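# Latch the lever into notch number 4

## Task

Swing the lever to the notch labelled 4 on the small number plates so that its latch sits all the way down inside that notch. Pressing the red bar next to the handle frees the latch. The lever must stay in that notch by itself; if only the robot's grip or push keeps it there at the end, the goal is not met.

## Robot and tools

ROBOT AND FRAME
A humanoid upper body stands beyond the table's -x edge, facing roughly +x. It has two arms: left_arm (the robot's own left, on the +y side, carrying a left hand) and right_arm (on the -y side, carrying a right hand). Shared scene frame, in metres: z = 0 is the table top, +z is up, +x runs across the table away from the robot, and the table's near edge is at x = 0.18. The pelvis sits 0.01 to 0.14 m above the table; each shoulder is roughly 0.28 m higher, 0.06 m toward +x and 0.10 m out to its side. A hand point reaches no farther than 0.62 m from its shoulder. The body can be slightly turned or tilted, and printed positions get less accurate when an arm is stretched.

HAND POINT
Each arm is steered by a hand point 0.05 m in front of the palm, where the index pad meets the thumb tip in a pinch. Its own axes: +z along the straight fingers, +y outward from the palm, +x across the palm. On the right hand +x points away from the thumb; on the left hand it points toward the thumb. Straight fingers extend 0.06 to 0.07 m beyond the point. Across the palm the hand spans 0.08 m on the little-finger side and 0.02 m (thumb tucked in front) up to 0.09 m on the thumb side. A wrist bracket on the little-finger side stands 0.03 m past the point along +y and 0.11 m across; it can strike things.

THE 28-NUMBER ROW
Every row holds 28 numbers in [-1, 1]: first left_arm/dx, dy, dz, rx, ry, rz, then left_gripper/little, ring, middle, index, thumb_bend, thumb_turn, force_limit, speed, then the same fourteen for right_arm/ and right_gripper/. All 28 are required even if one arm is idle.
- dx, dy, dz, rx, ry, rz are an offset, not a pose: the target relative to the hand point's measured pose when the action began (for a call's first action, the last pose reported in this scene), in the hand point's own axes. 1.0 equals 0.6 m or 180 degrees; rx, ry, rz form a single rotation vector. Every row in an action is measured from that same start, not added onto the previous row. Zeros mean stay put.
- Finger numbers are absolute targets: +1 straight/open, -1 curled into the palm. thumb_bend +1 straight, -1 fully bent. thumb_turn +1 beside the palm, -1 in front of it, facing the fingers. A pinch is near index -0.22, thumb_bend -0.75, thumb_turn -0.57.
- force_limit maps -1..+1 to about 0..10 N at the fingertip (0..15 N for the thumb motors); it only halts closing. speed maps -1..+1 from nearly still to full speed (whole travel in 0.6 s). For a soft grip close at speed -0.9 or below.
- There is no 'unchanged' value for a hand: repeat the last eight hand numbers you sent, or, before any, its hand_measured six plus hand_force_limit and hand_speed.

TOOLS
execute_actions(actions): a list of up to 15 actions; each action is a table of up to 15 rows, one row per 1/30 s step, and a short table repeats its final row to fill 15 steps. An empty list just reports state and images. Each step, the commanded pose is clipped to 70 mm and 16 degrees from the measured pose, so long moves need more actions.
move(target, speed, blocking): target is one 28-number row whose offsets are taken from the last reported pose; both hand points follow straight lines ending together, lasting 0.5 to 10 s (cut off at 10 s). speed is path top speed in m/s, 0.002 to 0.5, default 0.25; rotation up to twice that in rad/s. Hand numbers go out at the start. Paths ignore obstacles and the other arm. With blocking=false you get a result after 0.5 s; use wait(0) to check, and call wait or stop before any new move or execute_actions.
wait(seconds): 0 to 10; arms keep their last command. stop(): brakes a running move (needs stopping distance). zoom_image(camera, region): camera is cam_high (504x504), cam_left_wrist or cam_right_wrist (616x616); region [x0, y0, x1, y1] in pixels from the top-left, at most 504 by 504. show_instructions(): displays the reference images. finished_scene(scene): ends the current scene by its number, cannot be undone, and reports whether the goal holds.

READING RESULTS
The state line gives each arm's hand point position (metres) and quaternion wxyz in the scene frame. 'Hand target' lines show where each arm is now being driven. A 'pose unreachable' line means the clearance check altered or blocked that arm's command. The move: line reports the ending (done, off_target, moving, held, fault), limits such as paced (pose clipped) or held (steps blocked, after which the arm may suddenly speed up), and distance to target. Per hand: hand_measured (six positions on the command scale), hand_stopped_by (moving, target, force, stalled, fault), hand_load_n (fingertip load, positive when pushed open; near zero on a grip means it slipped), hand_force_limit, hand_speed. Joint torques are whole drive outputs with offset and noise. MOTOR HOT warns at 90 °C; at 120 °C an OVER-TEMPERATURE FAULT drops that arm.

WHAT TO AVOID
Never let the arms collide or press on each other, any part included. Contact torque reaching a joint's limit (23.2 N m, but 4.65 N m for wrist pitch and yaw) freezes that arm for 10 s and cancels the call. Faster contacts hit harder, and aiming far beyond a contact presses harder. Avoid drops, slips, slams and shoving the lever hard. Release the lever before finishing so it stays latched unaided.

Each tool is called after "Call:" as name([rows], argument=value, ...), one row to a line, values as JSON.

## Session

Call:
execute_actions(actions=[])

Call:
zoom_image(camera="cam_high", region=[160,170,340,350])

Scene clock: 0.00 s.
left_arm: end_effector_position=(+0.1358, +0.0827, +0.5313) hand_measured=(+1.000, +1.000, +1.000, +1.000, +1.000, +1.000) hand_load_n=(+0.0, +0.0, +0.0, +0.0, +0.0, +0.0) hand_stopped_by=(target, target, target, target, target, target) hand_force_limit=0.00 hand_speed=-0.80 end_effector_quat_wxyz=(+0.155, -0.032, -0.192, +0.968) | right_arm: end_effector_position=(+0.1368, -0.1654, +0.5277) hand_measured=(+1.000, +1.000, +1.000, +1.000, +1.000, +1.000) hand_load_n=(+0.0, +0.0, +0.0, +0.0, +0.0, +0.0) hand_stopped_by=(target, target, target, target, target, target) hand_force_limit=0.00 hand_speed=-0.80 end_effector_quat_wxyz=(+0.989, -0.089, +0.102, +0.055)
Joint positions: left_arm=[-0.187  0.514  0.202 -0.575 -0.611 -1.048 -0.389] | right_arm=[-0.013 -0.541 -0.166 -0.552  0.696 -1.031  0.284]
Joint velocities: left_arm=[ 0.002  0.    -0.002 -0.012 -0.003  0.     0.   ] | right_arm=[ 0.011 -0.008 -0.009 -0.002 -0.002  0.     0.   ]
Joint torques (N m, as the arm reports them, + toward a larger angle): no reading
Hand target (left_arm): +0.136, +0.083, +0.531; +0.155, -0.032, -0.192, +0.968
Hand target (right_arm): +0.137, -0.165, +0.528; +0.989, -0.089, +0.102, +0.055

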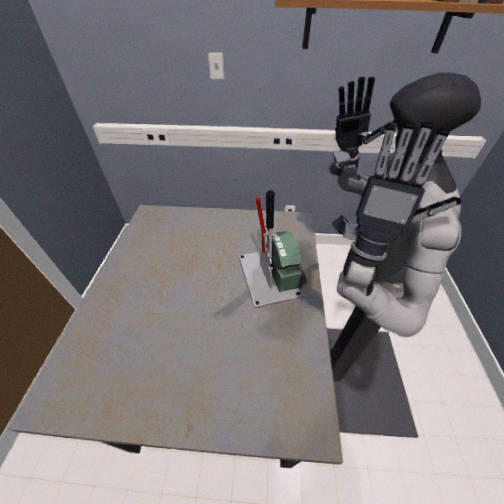

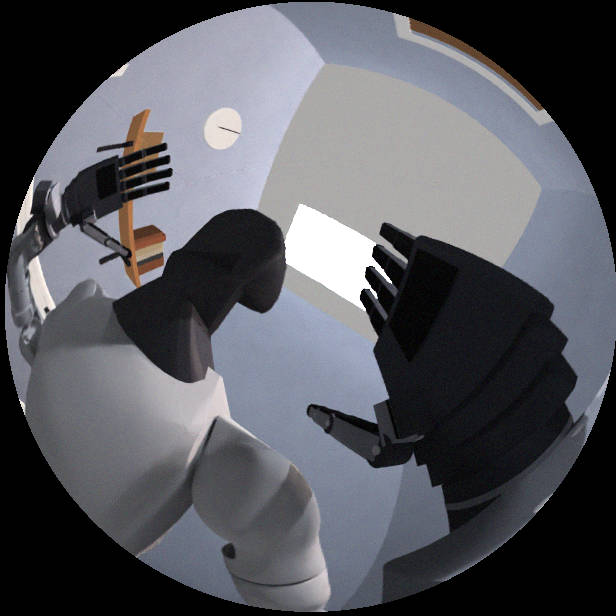

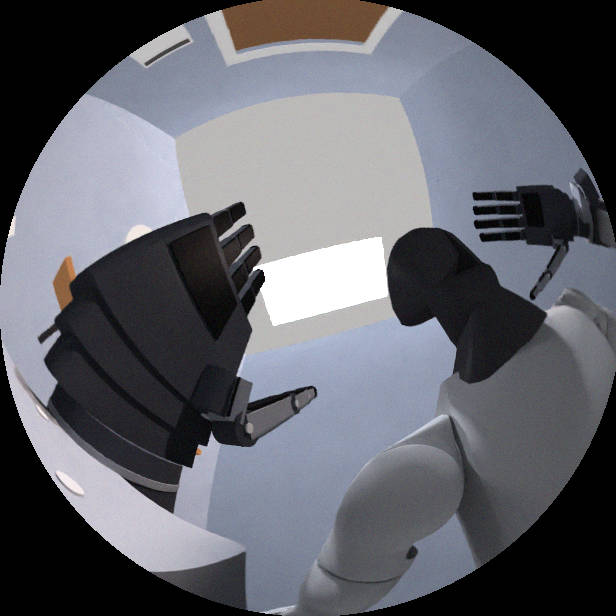

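Region (160, 170, 340, 350) of cam_high's 504x504 image, scaled by 2.800, with more detail than that image has.

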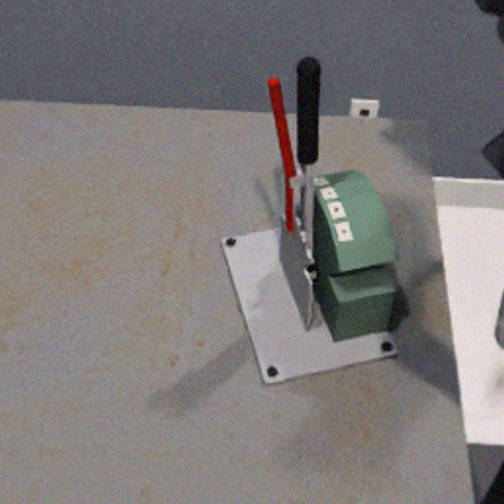

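Call:
move(target=[0,0,0,0,0,0,1,1,1,1,1,1,0,-0.8,0.49,-0.13,-0.33,-0.033,0.42,0.1,1,1,1,1,1,0.2,0,0])

Scene clock: 6.77 s.
left_arm: end_effector_position=(+0.1358, +0.0827, +0.5313) hand_measured=(+1.000, +1.000, +1.000, +1.000, +1.000, +1.000) hand_load_n=(+0.0, +0.0, +0.0, +0.0, +0.0, +0.0) hand_stopped_by=(target, target, target, target, target, target) hand_force_limit=0.00 hand_speed=-0.80 end_effector_quat_wxyz=(+0.155, -0.032, -0.192, +0.968) | right_arm: end_effector_position=(+0.3938, -0.2445, +0.2812) hand_measured=(+1.000, +1.000, +1.000, +1.000, +1.000, +0.200) hand_load_n=(+0.0, +0.0, +0.0, +0.0, +0.0, +0.0) hand_stopped_by=(target, target, target, target, target, target) hand_force_limit=0.00 hand_speed=0.00 end_effector_quat_wxyz=(+0.687, -0.135, +0.695, +0.162)
Joint positions: left_arm=[-0.187  0.514  0.202 -0.575 -0.611 -1.048 -0.389] | right_arm=[-0.606 -0.834  0.245  0.877  0.982 -0.367  0.918]
Joint velocities: left_arm=[ 0.     0.     0.009 -0.006  0.003  0.     0.   ] | right_arm=[-0.009 -0.006  0.008  0.003  0.002 -0.008  0.008]
Joint torques (N m, as the arm reports them, + toward a larger angle): left_arm=[-2.38  0.91  1.24 -0.66 -1.1   0.07  0.16] | right_arm=[-3.57 -5.74 -1.86 -1.84 -0.11 -0.53  0.1 ]
Hand target (left_arm): +0.136, +0.083, +0.531; +0.155, -0.032, -0.192, +0.968
Hand target (right_arm): +0.394, -0.243, +0.281; +0.686, -0.138, +0.695, +0.162
Off the commanded pose (left_arm): 0.000 m, 0 deg.
Off the commanded pose (right_arm): 0.010 m, 3 deg.
move: off_target (right_arm)

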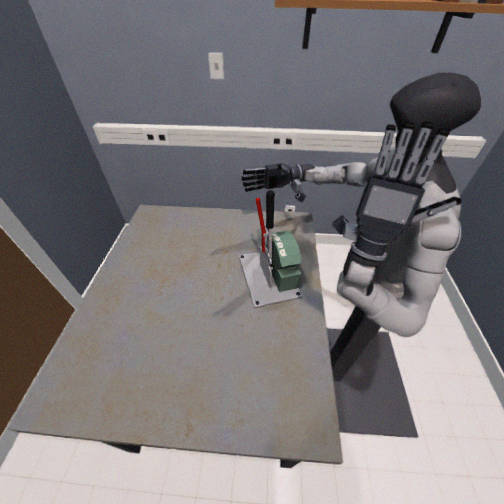

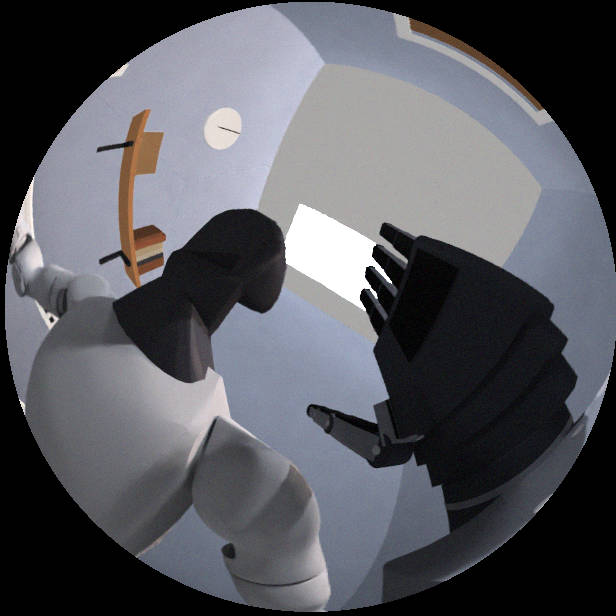

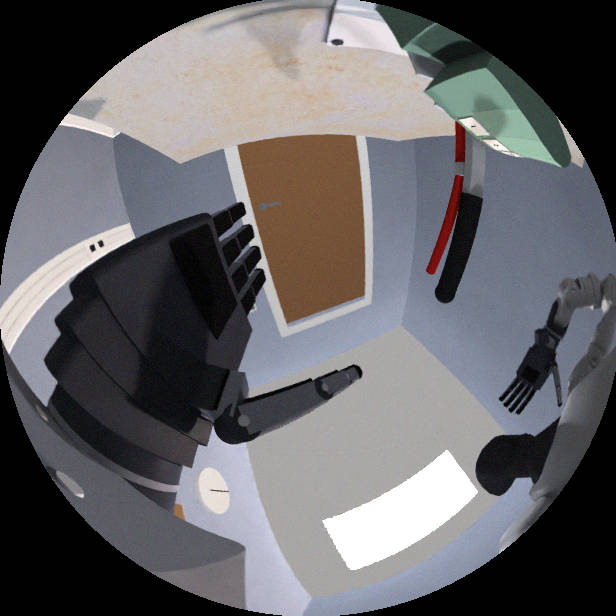

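Call:
move(target=[0,0,0,0,0,0,1,1,1,1,1,1,0,-0.8,0.02,0.2,0.06,0,0,0.04,1,1,1,1,1,0.2,0,0], speed=0.1)

Call:
zoom_image(camera="cam_high", region=[210,160,340,290])

Scene clock: 11.13 s.
left_arm: end_effector_position=(+0.1358, +0.0827, +0.5313) hand_measured=(+1.000, +1.000, +1.000, +1.000, +1.000, +1.000) hand_load_n=(+0.0, +0.0, +0.0, +0.0, +0.0, +0.0) hand_stopped_by=(target, target, target, target, target, target) hand_force_limit=0.00 hand_speed=-0.80 end_effector_quat_wxyz=(+0.155, -0.032, -0.192, +0.968) | right_arm: end_effector_position=(+0.3808, -0.1201, +0.2807) hand_measured=(+1.000, +1.000, +1.000, +1.000, +1.000, +0.200) hand_load_n=(+0.0, +0.0, +0.0, +0.0, +0.0, +0.0) hand_stopped_by=(target, target, target, target, target, target) hand_force_limit=0.00 hand_speed=0.00 end_effector_quat_wxyz=(+0.685, -0.091, +0.695, +0.201)
Joint positions: left_arm=[-0.187  0.514  0.202 -0.575 -0.611 -1.048 -0.389] | right_arm=[-0.336 -0.747  0.423  0.096  0.881 -0.255  0.24 ]
Joint velocities: left_arm=[-0.002  0.015  0.    -0.011  0.     0.     0.   ] | right_arm=[ 0.008  0.002  0.006  0.002 -0.005  0.    -0.004]
Joint torques (N m, as the arm reports them, + toward a larger angle): left_arm=[-2.33  0.93  1.33 -0.67 -1.02  0.07  0.16] | right_arm=[-2.79 -3.62 -2.63 -2.97 -0.95 -0.62 -0.06]
Hand target (left_arm): +0.136, +0.083, +0.531; +0.155, -0.032, -0.192, +0.968
Hand target (right_arm): +0.380, -0.120, +0.279; +0.684, -0.093, +0.696, +0.199
Off the commanded pose (left_arm): 0.000 m, 0 deg.
Off the commanded pose (right_arm): 0.008 m, 1 deg.
move: off_target (right_arm)

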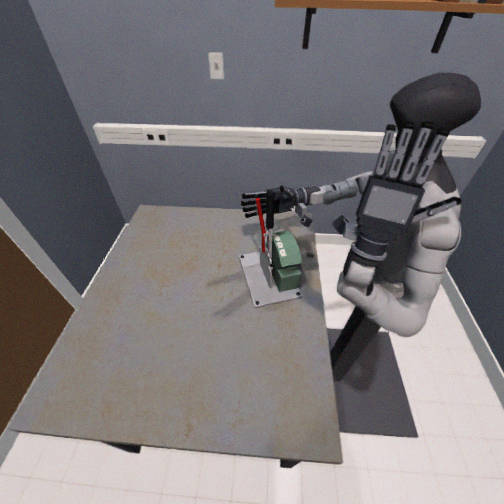

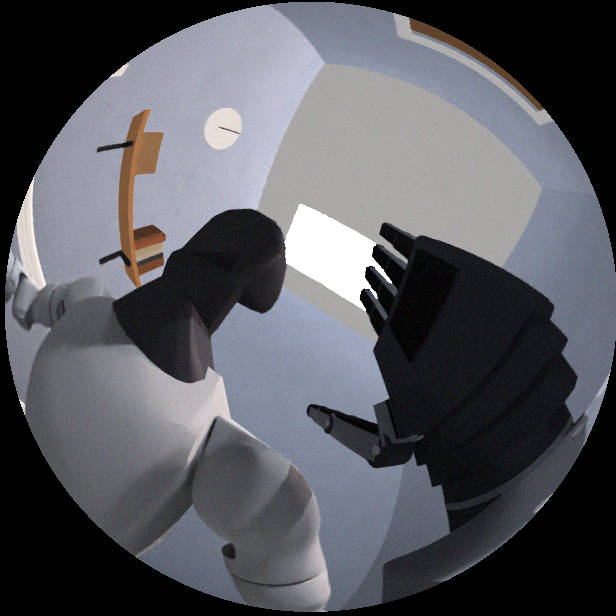

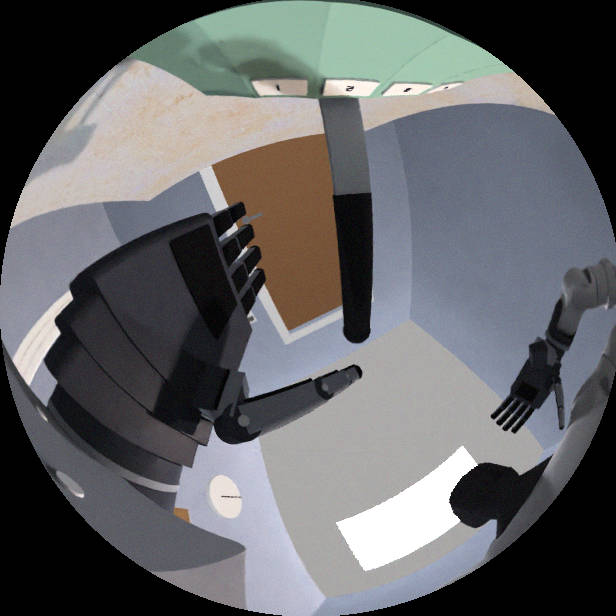

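Region (210, 160, 340, 290) of cam_high's 504x504 image, scaled by 3.877, with more detail than that image has.

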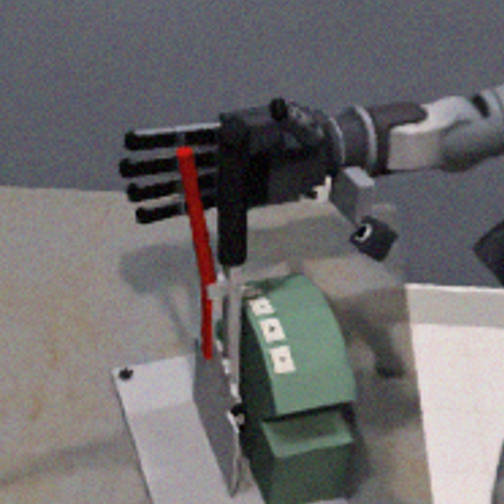

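Call:
move(target=[0,0,0,0,0,0,1,1,1,1,1,1,0,-0.8,0,0.105,0.085,0,0,-0.05,1,1,1,1,1,1,0,0.5], speed=0.06)

Call:
move(target=[0,0,0,0,0,0,1,1,1,1,1,1,0,-0.8,0,0,0,0,0,0,-0.6,-0.6,-0.6,-0.6,1,1,0.6,0])

Call:
zoom_image(camera="cam_high", region=[210,160,340,290])

Scene clock: 16.93 s.
left_arm: end_effector_position=(+0.1358, +0.0827, +0.5313) hand_measured=(+1.000, +1.000, +1.000, +1.000, +1.000, +1.000) hand_load_n=(+0.0, +0.0, +0.0, +0.0, +0.0, +0.0) hand_stopped_by=(target, target, target, target, target, target) hand_force_limit=0.00 hand_speed=-0.80 end_effector_quat_wxyz=(+0.155, -0.032, -0.192, +0.968) | right_arm: end_effector_position=(+0.4041, -0.0470, +0.2969) hand_measured=(+1.000, +1.000, +1.000, +1.000, +1.000, +1.000) hand_load_n=(+0.0, +0.0, +0.0, +0.0, +0.0, +0.0) hand_stopped_by=(target, target, target, target, target, target) hand_force_limit=0.00 hand_speed=0.50 end_effector_quat_wxyz=(+0.705, -0.142, +0.680, +0.144)
Joint positions: left_arm=[-0.187  0.514  0.202 -0.575 -0.611 -1.048 -0.389] | right_arm=[-0.525 -0.631  0.581 -0.013  0.65  -0.112 -0.081]
Joint velocities: left_arm=[ 0.002  0.     0.009 -0.009  0.006  0.     0.   ] | right_arm=[ 0.006  0.    -0.002  0.003  0.008  0.    -0.004]
Joint torques (N m, as the arm reports them, + toward a larger angle): left_arm=[-2.44  0.95  1.28 -0.65 -1.1   0.06  0.16] | right_arm=[-3.89 -1.58 -1.78 -2.8  -0.86 -0.36 -0.23]
Hand target (left_arm): +0.136, +0.083, +0.531; +0.155, -0.032, -0.192, +0.968
Hand target (right_arm): +0.405, -0.046, +0.294; +0.701, -0.145, +0.683, +0.142
Off the commanded pose (left_arm): 0.000 m, 0 deg.
Off the commanded pose (right_arm): 0.007 m, 1 deg.
move: off_target (right_arm)

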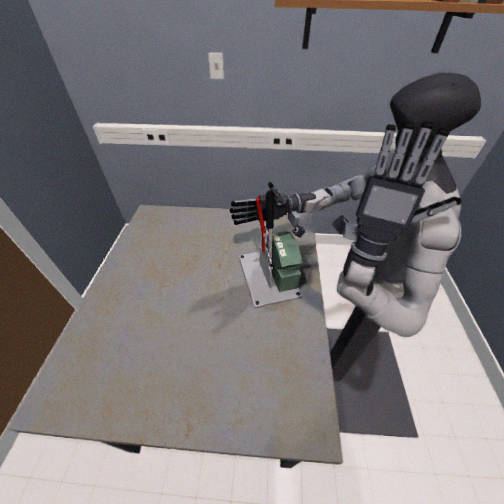

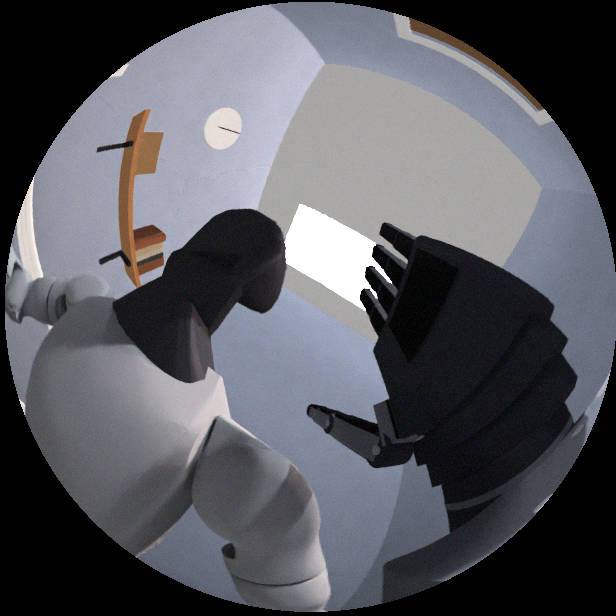

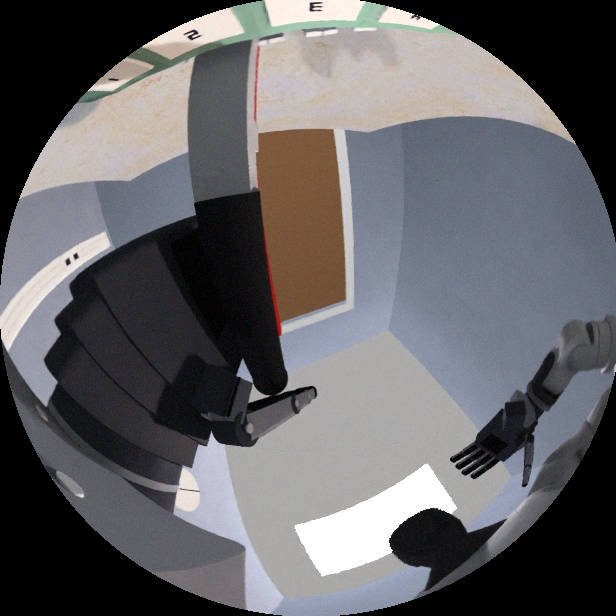

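Scene clock: 18.20 s.
left_arm: end_effector_position=(+0.1358, +0.0827, +0.5313) hand_measured=(+1.000, +1.000, +1.000, +1.000, +1.000, +1.000) hand_load_n=(+0.0, +0.0, +0.0, +0.0, +0.0, +0.0) hand_stopped_by=(target, target, target, target, target, target) hand_force_limit=0.00 hand_speed=-0.80 end_effector_quat_wxyz=(+0.155, -0.032, -0.192, +0.968) | right_arm: end_effector_position=(+0.4054, -0.0481, +0.2979) hand_measured=(-0.600, -0.600, -0.600, -0.600, +1.000, +1.000) hand_load_n=(+0.0, +0.0, +0.0, +2.0, +0.5, -1.5) hand_stopped_by=(target, target, target, target, target, target) hand_force_limit=0.60 hand_speed=0.00 end_effector_quat_wxyz=(+0.706, -0.141, +0.679, +0.142)
Joint positions: left_arm=[-0.187  0.514  0.202 -0.575 -0.611 -1.048 -0.389] | right_arm=[-0.528 -0.631  0.58  -0.012  0.65  -0.112 -0.086]
Joint velocities: left_arm=[-0.002  0.003  0.006  0.014 -0.002  0.     0.   ] | right_arm=[ 0.003 -0.005  0.008 -0.002  0.     0.     0.   ]
Joint torques (N m, as the arm reports them, + toward a larger angle): left_arm=[-2.33  0.96  1.26 -0.66 -1.12  0.06  0.16] | right_arm=[-3.59 -1.92 -2.2  -3.11 -0.32 -0.64  0.2 ]
Hand target (left_arm): +0.136, +0.083, +0.531; +0.155, -0.032, -0.192, +0.968
Hand target (right_arm): +0.404, -0.047, +0.297; +0.705, -0.142, +0.680, +0.144
Off the commanded pose (left_arm): 0.000 m, 0 deg.
Off the commanded pose (right_arm): 0.002 m, 0 deg.
move: done

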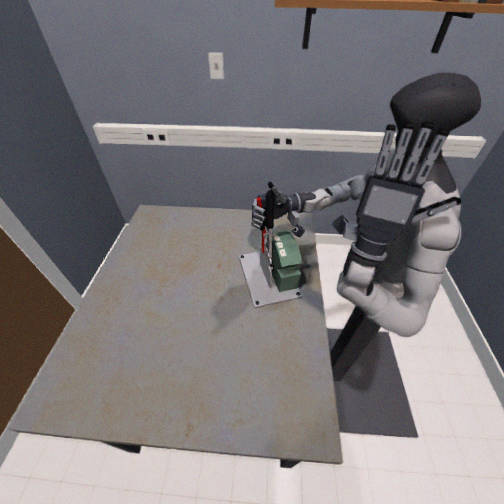

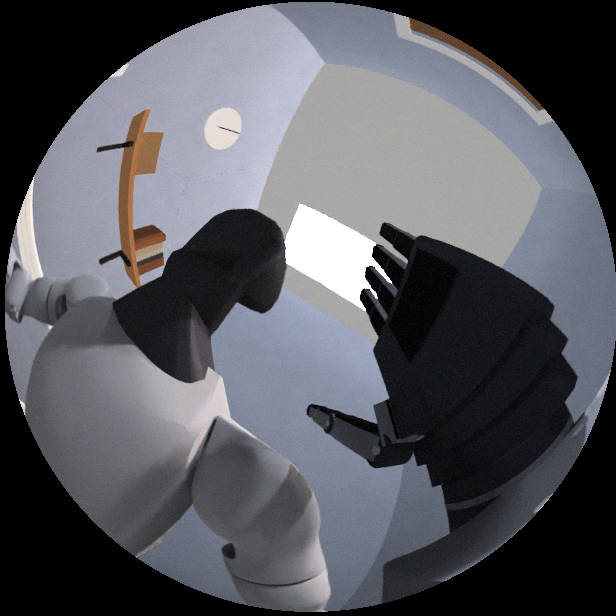

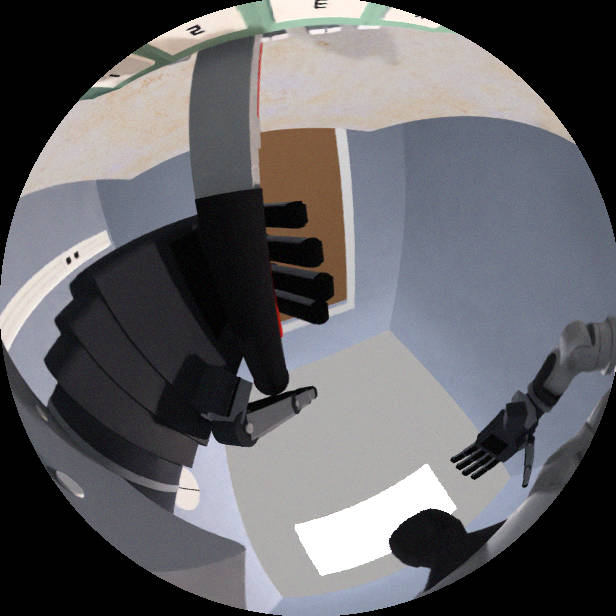

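Region (210, 160, 340, 290) of cam_high's 504x504 image, scaled by 3.877, with more detail than that image has.

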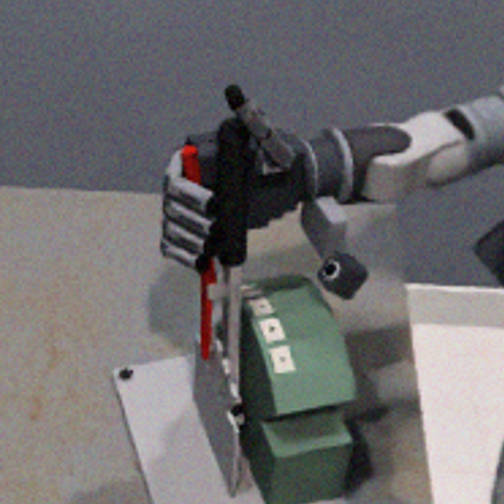

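Call:
move(target=[0,0,0,0,0,0,1,1,1,1,1,1,0,-0.8,0.01,0,-0.055,0,0,0,-0.6,-0.6,-0.6,-0.6,1,1,0.6,0], speed=0.03)

Call:
execute_actions([
  [[0,0,0,0,0,0,1,1,1,1,1,1,0,-0.8,0,0,-0.025,0,0,0,-0.9,-0.9,-0.9,-0.9,1,1,0.6,0]],
  [[0,0,0,0,0,0,1,1,1,1,1,1,0,-0.8,0.008,0.035,-0.015,-0.01,0,-0.025,-0.9,-0.9,-0.9,-0.9,1,1,0.6,0]],
  [[0,0,0,0,0,0,1,1,1,1,1,1,0,-0.8,0.008,0.04,-0.015,-0.01,0,-0.025,-0.9,-0.9,-0.9,-0.9,1,1,0.6,0]],
  [[0,0,0,0,0,0,1,1,1,1,1,1,0,-0.8,0.008,0.04,-0.015,-0.01,0,-0.025,-0.9,-0.9,-0.9,-0.9,1,1,0.6,0]],
])

Call:
zoom_image(camera="cam_high", region=[210,160,340,290])

Scene clock: 24.53 s.
left_arm: end_effector_position=(+0.1358, +0.0827, +0.5313) hand_measured=(+1.000, +1.000, +1.000, +1.000, +1.000, +1.000) hand_load_n=(+0.0, +0.0, +0.0, +0.0, +0.0, +0.0) hand_stopped_by=(target, target, target, target, target, target) hand_force_limit=0.00 hand_speed=-0.80 end_effector_quat_wxyz=(+0.155, -0.032, -0.192, +0.968) | right_arm: end_effector_position=(+0.3925, -0.0553, +0.3006) hand_measured=(-0.600, -0.600, -0.600, -0.600, +1.000, +1.000) hand_load_n=(+7.0, +7.0, +2.0, +3.0, +0.0, +0.0) hand_stopped_by=(target, target, target, target, target, target) hand_force_limit=0.60 hand_speed=0.00 end_effector_quat_wxyz=(+0.711, -0.127, +0.677, +0.140)
Joint positions: left_arm=[-0.187  0.514  0.202 -0.575 -0.611 -1.048 -0.389] | right_arm=[-0.452 -0.663  0.567 -0.094  0.651 -0.131 -0.121]
Joint velocities: left_arm=[ 0.002 -0.009  0.     0.006  0.003  0.     0.   ] | right_arm=[ 0.003  0.     0.003  0.005  0.     0.    -0.001]
Joint torques (N m, as the arm reports them, + toward a larger angle): left_arm=[-2.26  0.87  1.24 -0.68 -1.06  0.07  0.17] | right_arm=[ 0.6  -6.82 -2.26 -5.83 -1.23 -2.13  1.32]
Hand target (left_arm): +0.136, +0.083, +0.531; +0.155, -0.032, -0.192, +0.968
Hand target (right_arm): +0.376, -0.059, +0.291; +0.706, -0.140, +0.679, +0.143
Off the commanded pose (left_arm): 0.000 m, 0 deg.
Off the commanded pose (right_arm): 0.021 m, 2 deg.
move: off_target (right_arm)

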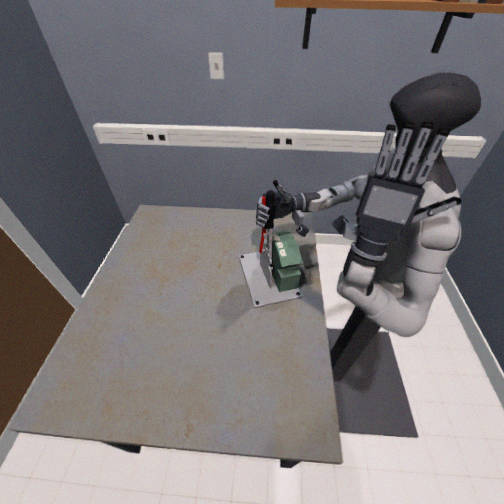

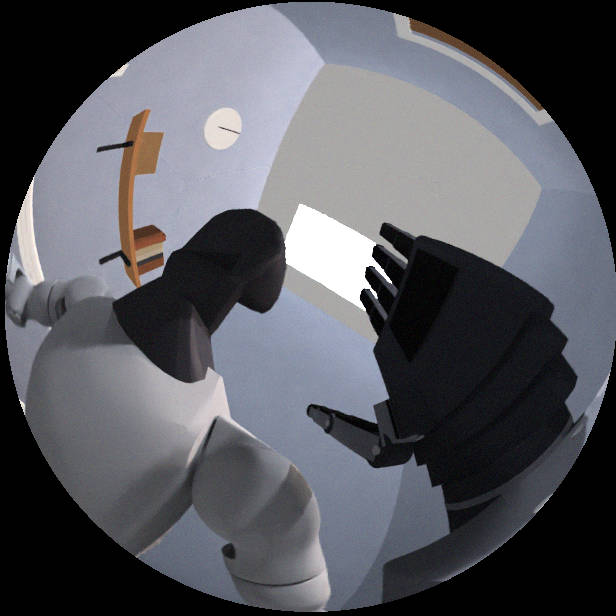

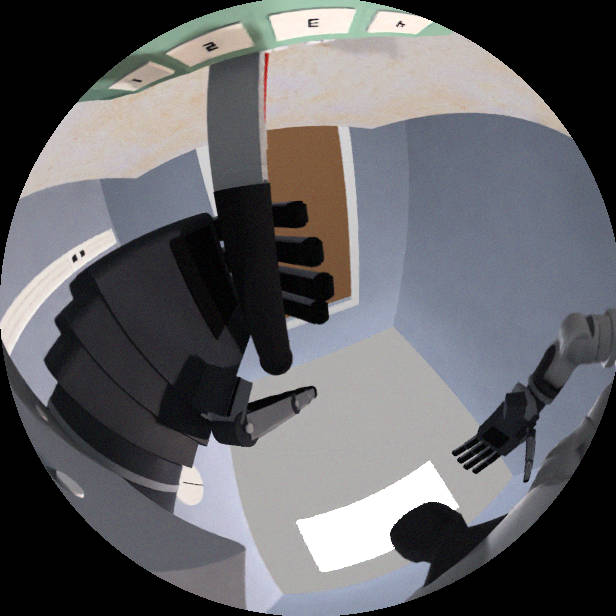

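Scene clock: 26.53 s.
left_arm: end_effector_position=(+0.1358, +0.0827, +0.5313) hand_measured=(+1.000, +1.000, +1.000, +1.000, +1.000, +1.000) hand_load_n=(+0.0, +0.0, +0.0, +0.0, +0.0, +0.0) hand_stopped_by=(target, target, target, target, target, target) hand_force_limit=0.00 hand_speed=-0.80 end_effector_quat_wxyz=(+0.155, -0.032, -0.192, +0.968) | right_arm: end_effector_position=(+0.3903, -0.0250, +0.3011) hand_measured=(-0.700, -0.754, -0.810, -0.856, +1.000, +1.000) hand_load_n=(+0.0, +3.0, +2.0, +3.0, +0.0, +0.0) hand_stopped_by=(force, force, force, force, target, target) hand_force_limit=0.60 hand_speed=0.00 end_effector_quat_wxyz=(+0.716, -0.156, +0.677, +0.066)
Joint positions: left_arm=[-0.187  0.514  0.202 -0.575 -0.611 -1.048 -0.389] | right_arm=[-0.509 -0.647  0.684 -0.252  0.507  0.049 -0.384]
Joint velocities: left_arm=[ 0.     0.002 -0.011  0.012  0.     0.     0.   ] | right_arm=[-0.017 -0.002  0.048  0.     0.006  0.    -0.012]
Joint torques (N m, as the arm reports them, + toward a larger angle): left_arm=[-2.3   0.94  1.11 -0.65 -1.14  0.06  0.17] | right_arm=[-2.09 -3.16  0.24 -5.23 -1.96 -0.9   0.45]
Hand target (left_arm): +0.136, +0.083, +0.531; +0.155, -0.032, -0.192, +0.968
Hand target (right_arm): +0.379, -0.018, +0.296; +0.714, -0.176, +0.674, +0.072
Off the commanded pose (left_arm): 0.000 m, 0 deg.
Off the commanded pose (right_arm): 0.016 m, 3 deg.

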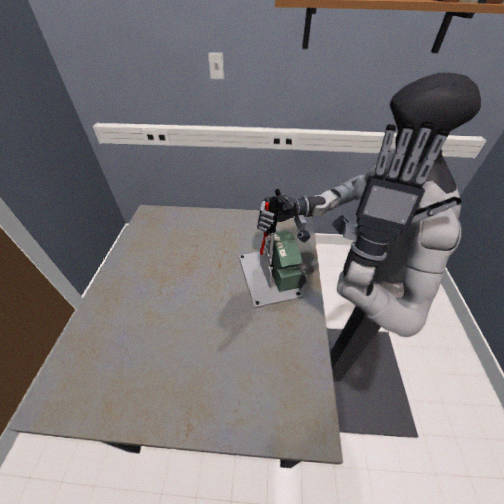

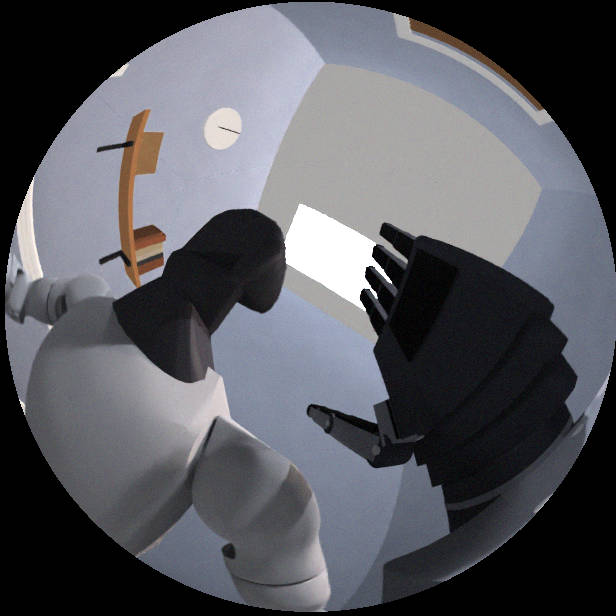

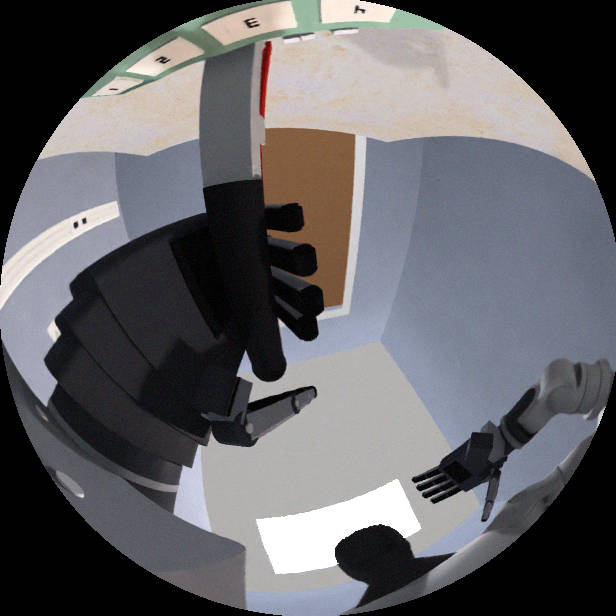

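Region (210, 160, 340, 290) of cam_high's 504x504 image, scaled by 3.877, with more detail than that image has.

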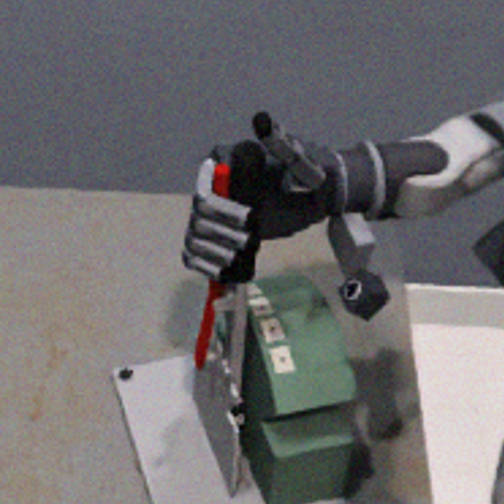

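Call:
execute_actions([
  [[0,0,0,0,0,0,1,1,1,1,1,1,0,-0.8,0.01,0.05,-0.022,-0.025,0,-0.025,-0.9,-0.9,-0.9,-0.9,1,1,0.6,0]],
  [[0,0,0,0,0,0,1,1,1,1,1,1,0,-0.8,0.01,0.05,-0.022,-0.025,0,-0.025,-0.9,-0.9,-0.9,-0.9,1,1,0.6,0]],
  [[0,0,0,0,0,0,1,1,1,1,1,1,0,-0.8,0.01,0.05,-0.022,-0.025,0,-0.025,-0.9,-0.9,-0.9,-0.9,1,1,0.6,0]],
])

Call:
zoom_image(camera="cam_high", region=[210,160,340,290])

Scene clock: 30.90 s.
left_arm: end_effector_position=(+0.1358, +0.0827, +0.5313) hand_measured=(+1.000, +1.000, +1.000, +1.000, +1.000, +1.000) hand_load_n=(+0.0, +0.0, +0.0, +0.0, +0.0, +0.0) hand_stopped_by=(target, target, target, target, target, target) hand_force_limit=0.00 hand_speed=-0.80 end_effector_quat_wxyz=(+0.155, -0.032, -0.192, +0.968) | right_arm: end_effector_position=(+0.3739, +0.0130, +0.2923) hand_measured=(-0.700, -0.754, -0.810, -0.856, +1.000, +1.000) hand_load_n=(+2.0, +3.5, +1.0, +3.0, +0.0, +0.0) hand_stopped_by=(force, force, force, force, target, target) hand_force_limit=0.60 hand_speed=0.00 end_effector_quat_wxyz=(+0.718, -0.246, +0.651, +0.024)
Joint positions: left_arm=[-0.187  0.514  0.202 -0.575 -0.611 -1.048 -0.389] | right_arm=[-0.603 -0.658  0.835 -0.319  0.376  0.17  -0.463]
Joint velocities: left_arm=[-0.008 -0.012  0.     0.017 -0.002  0.     0.   ] | right_arm=[-0.014  0.     0.021 -0.006  0.015  0.    -0.016]
Joint torques (N m, as the arm reports them, + toward a larger angle): left_arm=[-2.32  0.96  1.21 -0.66 -1.09  0.06  0.16] | right_arm=[-2.41 -2.25  0.81 -5.39 -1.89 -0.78  0.62]
Hand target (left_arm): +0.136, +0.083, +0.531; +0.155, -0.032, -0.192, +0.968
Hand target (right_arm): +0.358, +0.022, +0.283; +0.710, -0.269, +0.650, +0.037
Off the commanded pose (left_arm): 0.000 m, 0 deg.
Off the commanded pose (right_arm): 0.021 m, 3 deg.

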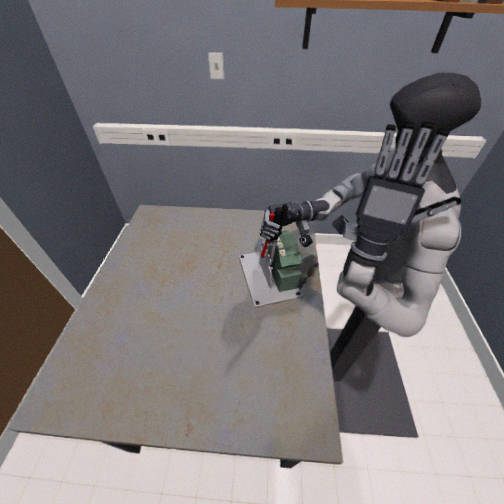

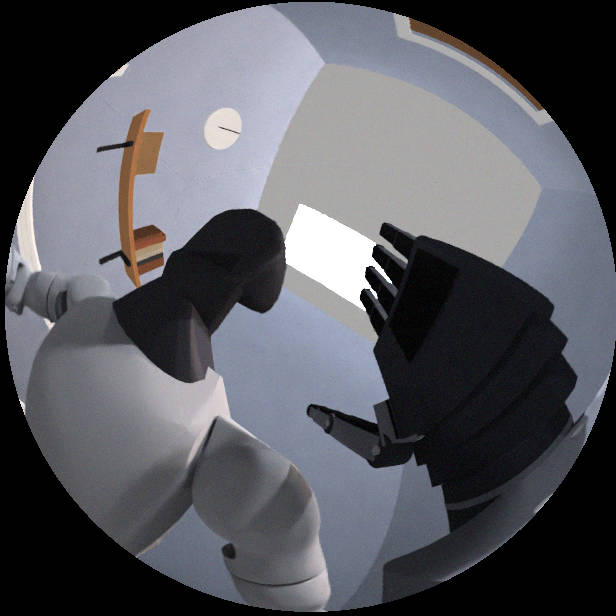

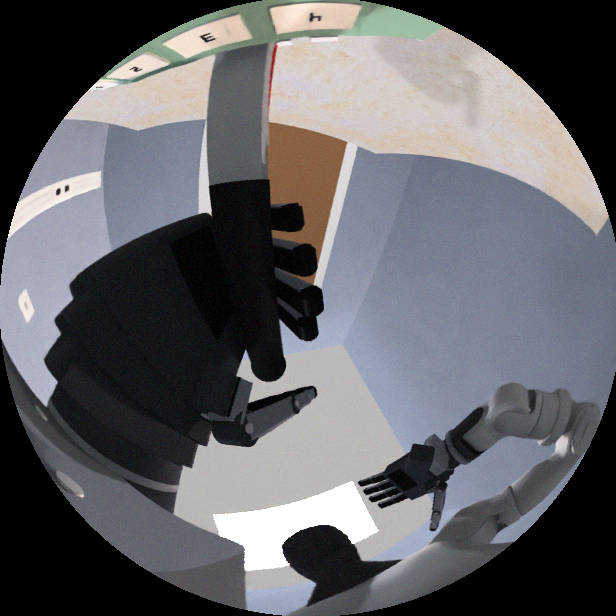

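Region (210, 160, 340, 290) of cam_high's 504x504 image, scaled by 3.877, with more detail than that image has.

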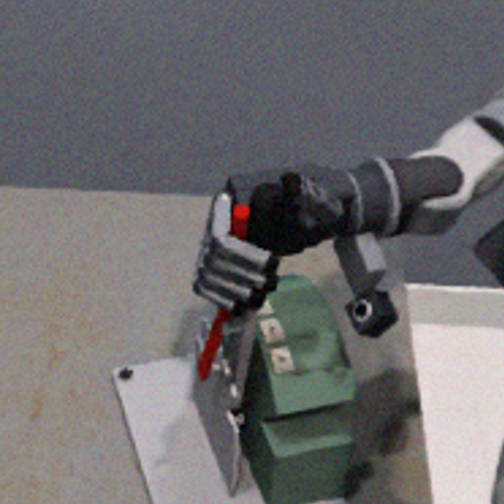

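Call:
execute_actions([
  [[0,0,0,0,0,0,1,1,1,1,1,1,0,-0.8,0.01,0.055,-0.022,-0.025,0,-0.02,-0.9,-0.9,-0.9,-0.9,1,1,0.6,0]],
  [[0,0,0,0,0,0,1,1,1,1,1,1,0,-0.8,0.01,0.055,-0.022,-0.025,0,-0.02,-0.9,-0.9,-0.9,-0.9,1,1,0.6,0]],
  [[0,0,0,0,0,0,1,1,1,1,1,1,0,-0.8,0,0.04,0.03,-0.02,0,-0.01,-0.3,-0.3,-0.3,-0.3,1,1,0.6,0]],
])

Call:
zoom_image(camera="cam_high", region=[210,160,340,290])

Scene clock: 35.47 s.
left_arm: end_effector_position=(+0.1358, +0.0827, +0.5313) hand_measured=(+1.000, +1.000, +1.000, +1.000, +1.000, +1.000) hand_load_n=(+0.0, +0.0, +0.0, +0.0, +0.0, +0.0) hand_stopped_by=(target, target, target, target, target, target) hand_force_limit=0.00 hand_speed=-0.80 end_effector_quat_wxyz=(+0.155, -0.032, -0.192, +0.968) | right_arm: end_effector_position=(+0.3710, +0.0554, +0.2787) hand_measured=(-0.300, -0.300, -0.300, -0.300, +1.000, +1.000) hand_load_n=(+0.0, +0.0, +0.0, +0.0, +1.5, -5.0) hand_stopped_by=(target, target, moving, moving, target, target) hand_force_limit=0.60 hand_speed=0.00 end_effector_quat_wxyz=(+0.720, -0.320, +0.616, -0.004)
Joint positions: left_arm=[-0.187  0.514  0.202 -0.575 -0.611 -1.048 -0.389] | right_arm=[-0.743 -0.568  0.985 -0.233  0.265  0.237 -0.492]
Joint velocities: left_arm=[ 0.005 -0.006  0.012 -0.017 -0.005  0.     0.   ] | right_arm=[-0.015  0.008 -0.005  0.008  0.011 -0.013  0.   ]
Joint torques (N m, as the arm reports them, + toward a larger angle): left_arm=[-2.29  0.97  1.27 -0.71 -1.07  0.05  0.17] | right_arm=[-5.38  3.04 -1.66 -0.63 -0.38  0.47  0.24]
Hand target (left_arm): +0.136, +0.083, +0.531; +0.155, -0.032, -0.192, +0.968
Hand target (right_arm): +0.373, +0.062, +0.274; +0.711, -0.326, +0.624, -0.000
Off the commanded pose (left_arm): 0.000 m, 0 deg.
Off the commanded pose (right_arm): 0.009 m, 2 deg.

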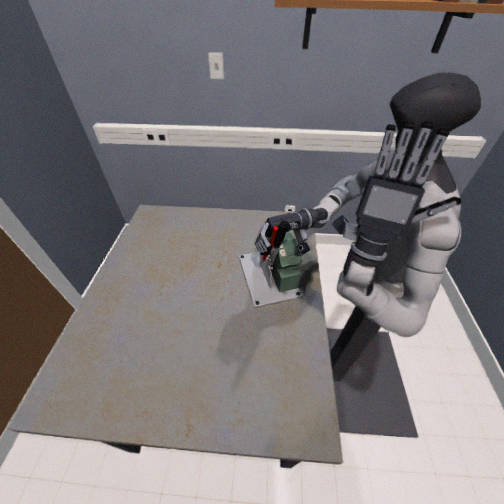

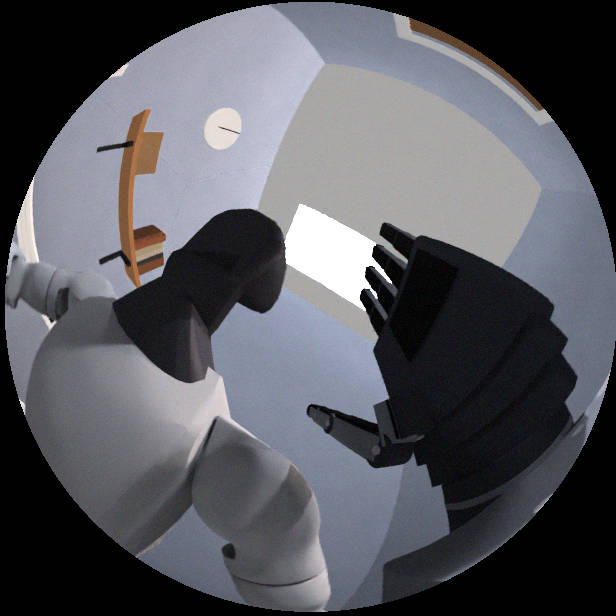

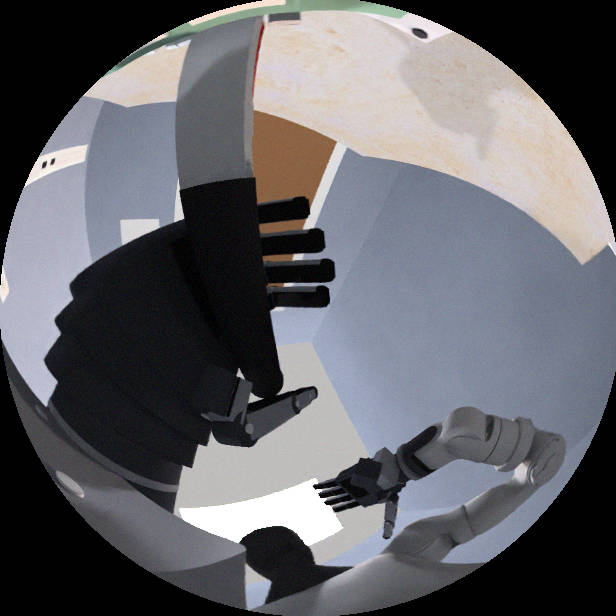

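Region (210, 160, 340, 290) of cam_high's 504x504 image, scaled by 3.877, with more detail than that image has.

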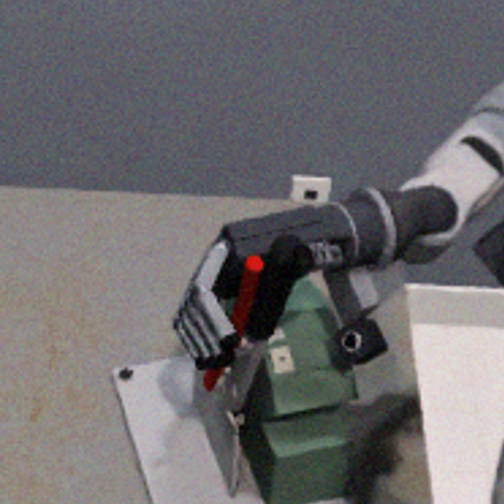

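Call:
execute_actions([
  [[0,0,0,0,0,0,1,1,1,1,1,1,0,-0.8,0,0.04,0,-0.015,0,-0.01,0.3,0.3,0.3,0.3,1,1,0.6,0]],
  [[0,0,0,0,0,0,1,1,1,1,1,1,0,-0.8,0,0.045,0.005,-0.015,0,-0.01,0.3,0.3,0.3,0.3,1,1,0.6,0]],
  [[0,0,0,0,0,0,1,1,1,1,1,1,0,-0.8,0,0.045,0.005,-0.015,0,-0.01,0.3,0.3,0.3,0.3,1,1,0.6,0]],
])

Call:
zoom_image(camera="cam_high", region=[210,160,340,290])

Scene clock: 39.87 s.
left_arm: end_effector_position=(+0.1358, +0.0827, +0.5313) hand_measured=(+1.000, +1.000, +1.000, +1.000, +1.000, +1.000) hand_load_n=(+0.0, +0.0, +0.0, +0.0, +0.0, +0.0) hand_stopped_by=(target, target, target, target, target, target) hand_force_limit=0.00 hand_speed=-0.80 end_effector_quat_wxyz=(+0.155, -0.032, -0.192, +0.968) | right_arm: end_effector_position=(+0.3703, +0.0741, +0.2775) hand_measured=(+0.300, +0.300, +0.300, +0.300, +1.000, +1.000) hand_load_n=(+0.0, +0.0, +0.0, +0.0, +1.0, +0.0) hand_stopped_by=(target, target, target, target, target, target) hand_force_limit=0.60 hand_speed=0.00 end_effector_quat_wxyz=(+0.741, -0.340, +0.577, -0.049)
Joint positions: left_arm=[-0.187  0.514  0.202 -0.575 -0.611 -1.048 -0.389] | right_arm=[-0.8   -0.498  1.083 -0.178  0.153  0.265 -0.592]
Joint velocities: left_arm=[-0.003  0.026  0.008  0.    -0.002  0.     0.   ] | right_arm=[-0.009  0.005  0.018  0.    -0.002  0.    -0.018]
Joint torques (N m, as the arm reports them, + toward a larger angle): left_arm=[-2.3   0.96  1.18 -0.62 -1.1   0.08  0.15] | right_arm=[-4.6   5.47  1.33 -1.23 -0.32  0.59  1.69]
Hand target (left_arm): +0.136, +0.083, +0.531; +0.155, -0.032, -0.192, +0.968
Hand target (right_arm): +0.357, +0.095, +0.262; +0.720, -0.368, +0.587, -0.022
Off the commanded pose (left_arm): 0.000 m, 0 deg.
Off the commanded pose (right_arm): 0.030 m, 5 deg.

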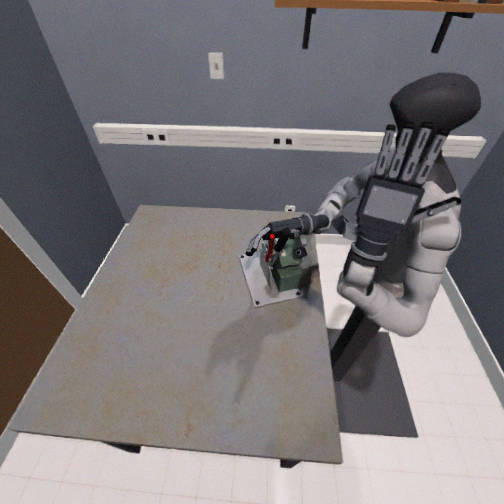

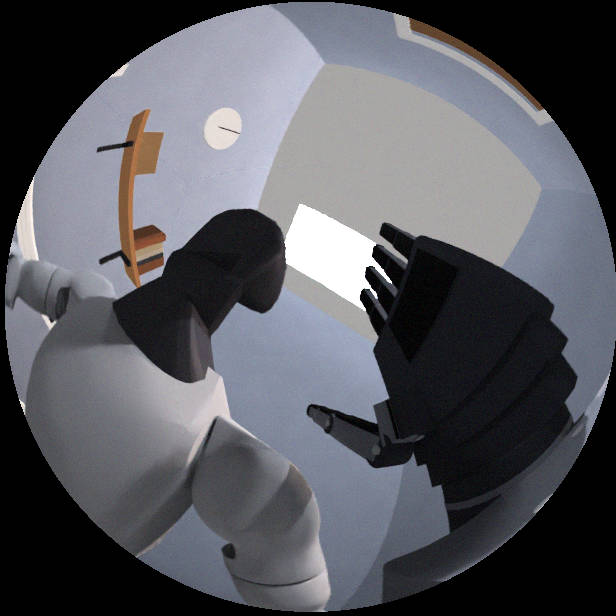

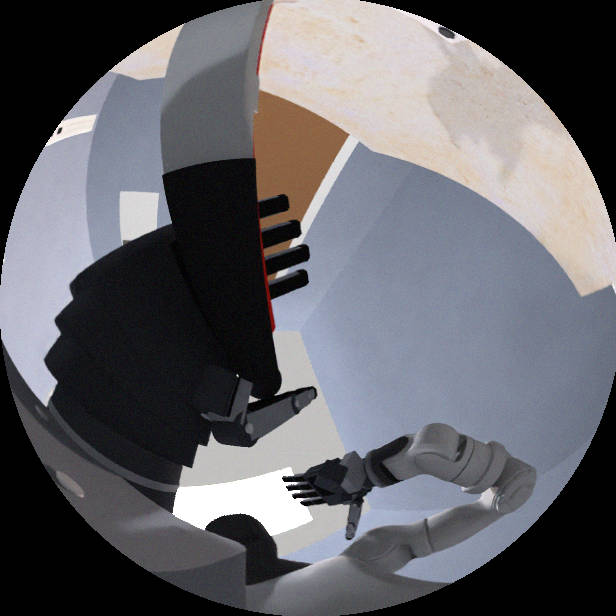

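Region (210, 160, 340, 290) of cam_high's 504x504 image, scaled by 3.877, with more detail than that image has.

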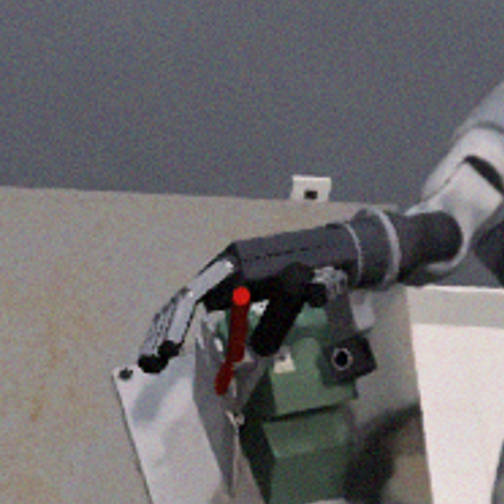

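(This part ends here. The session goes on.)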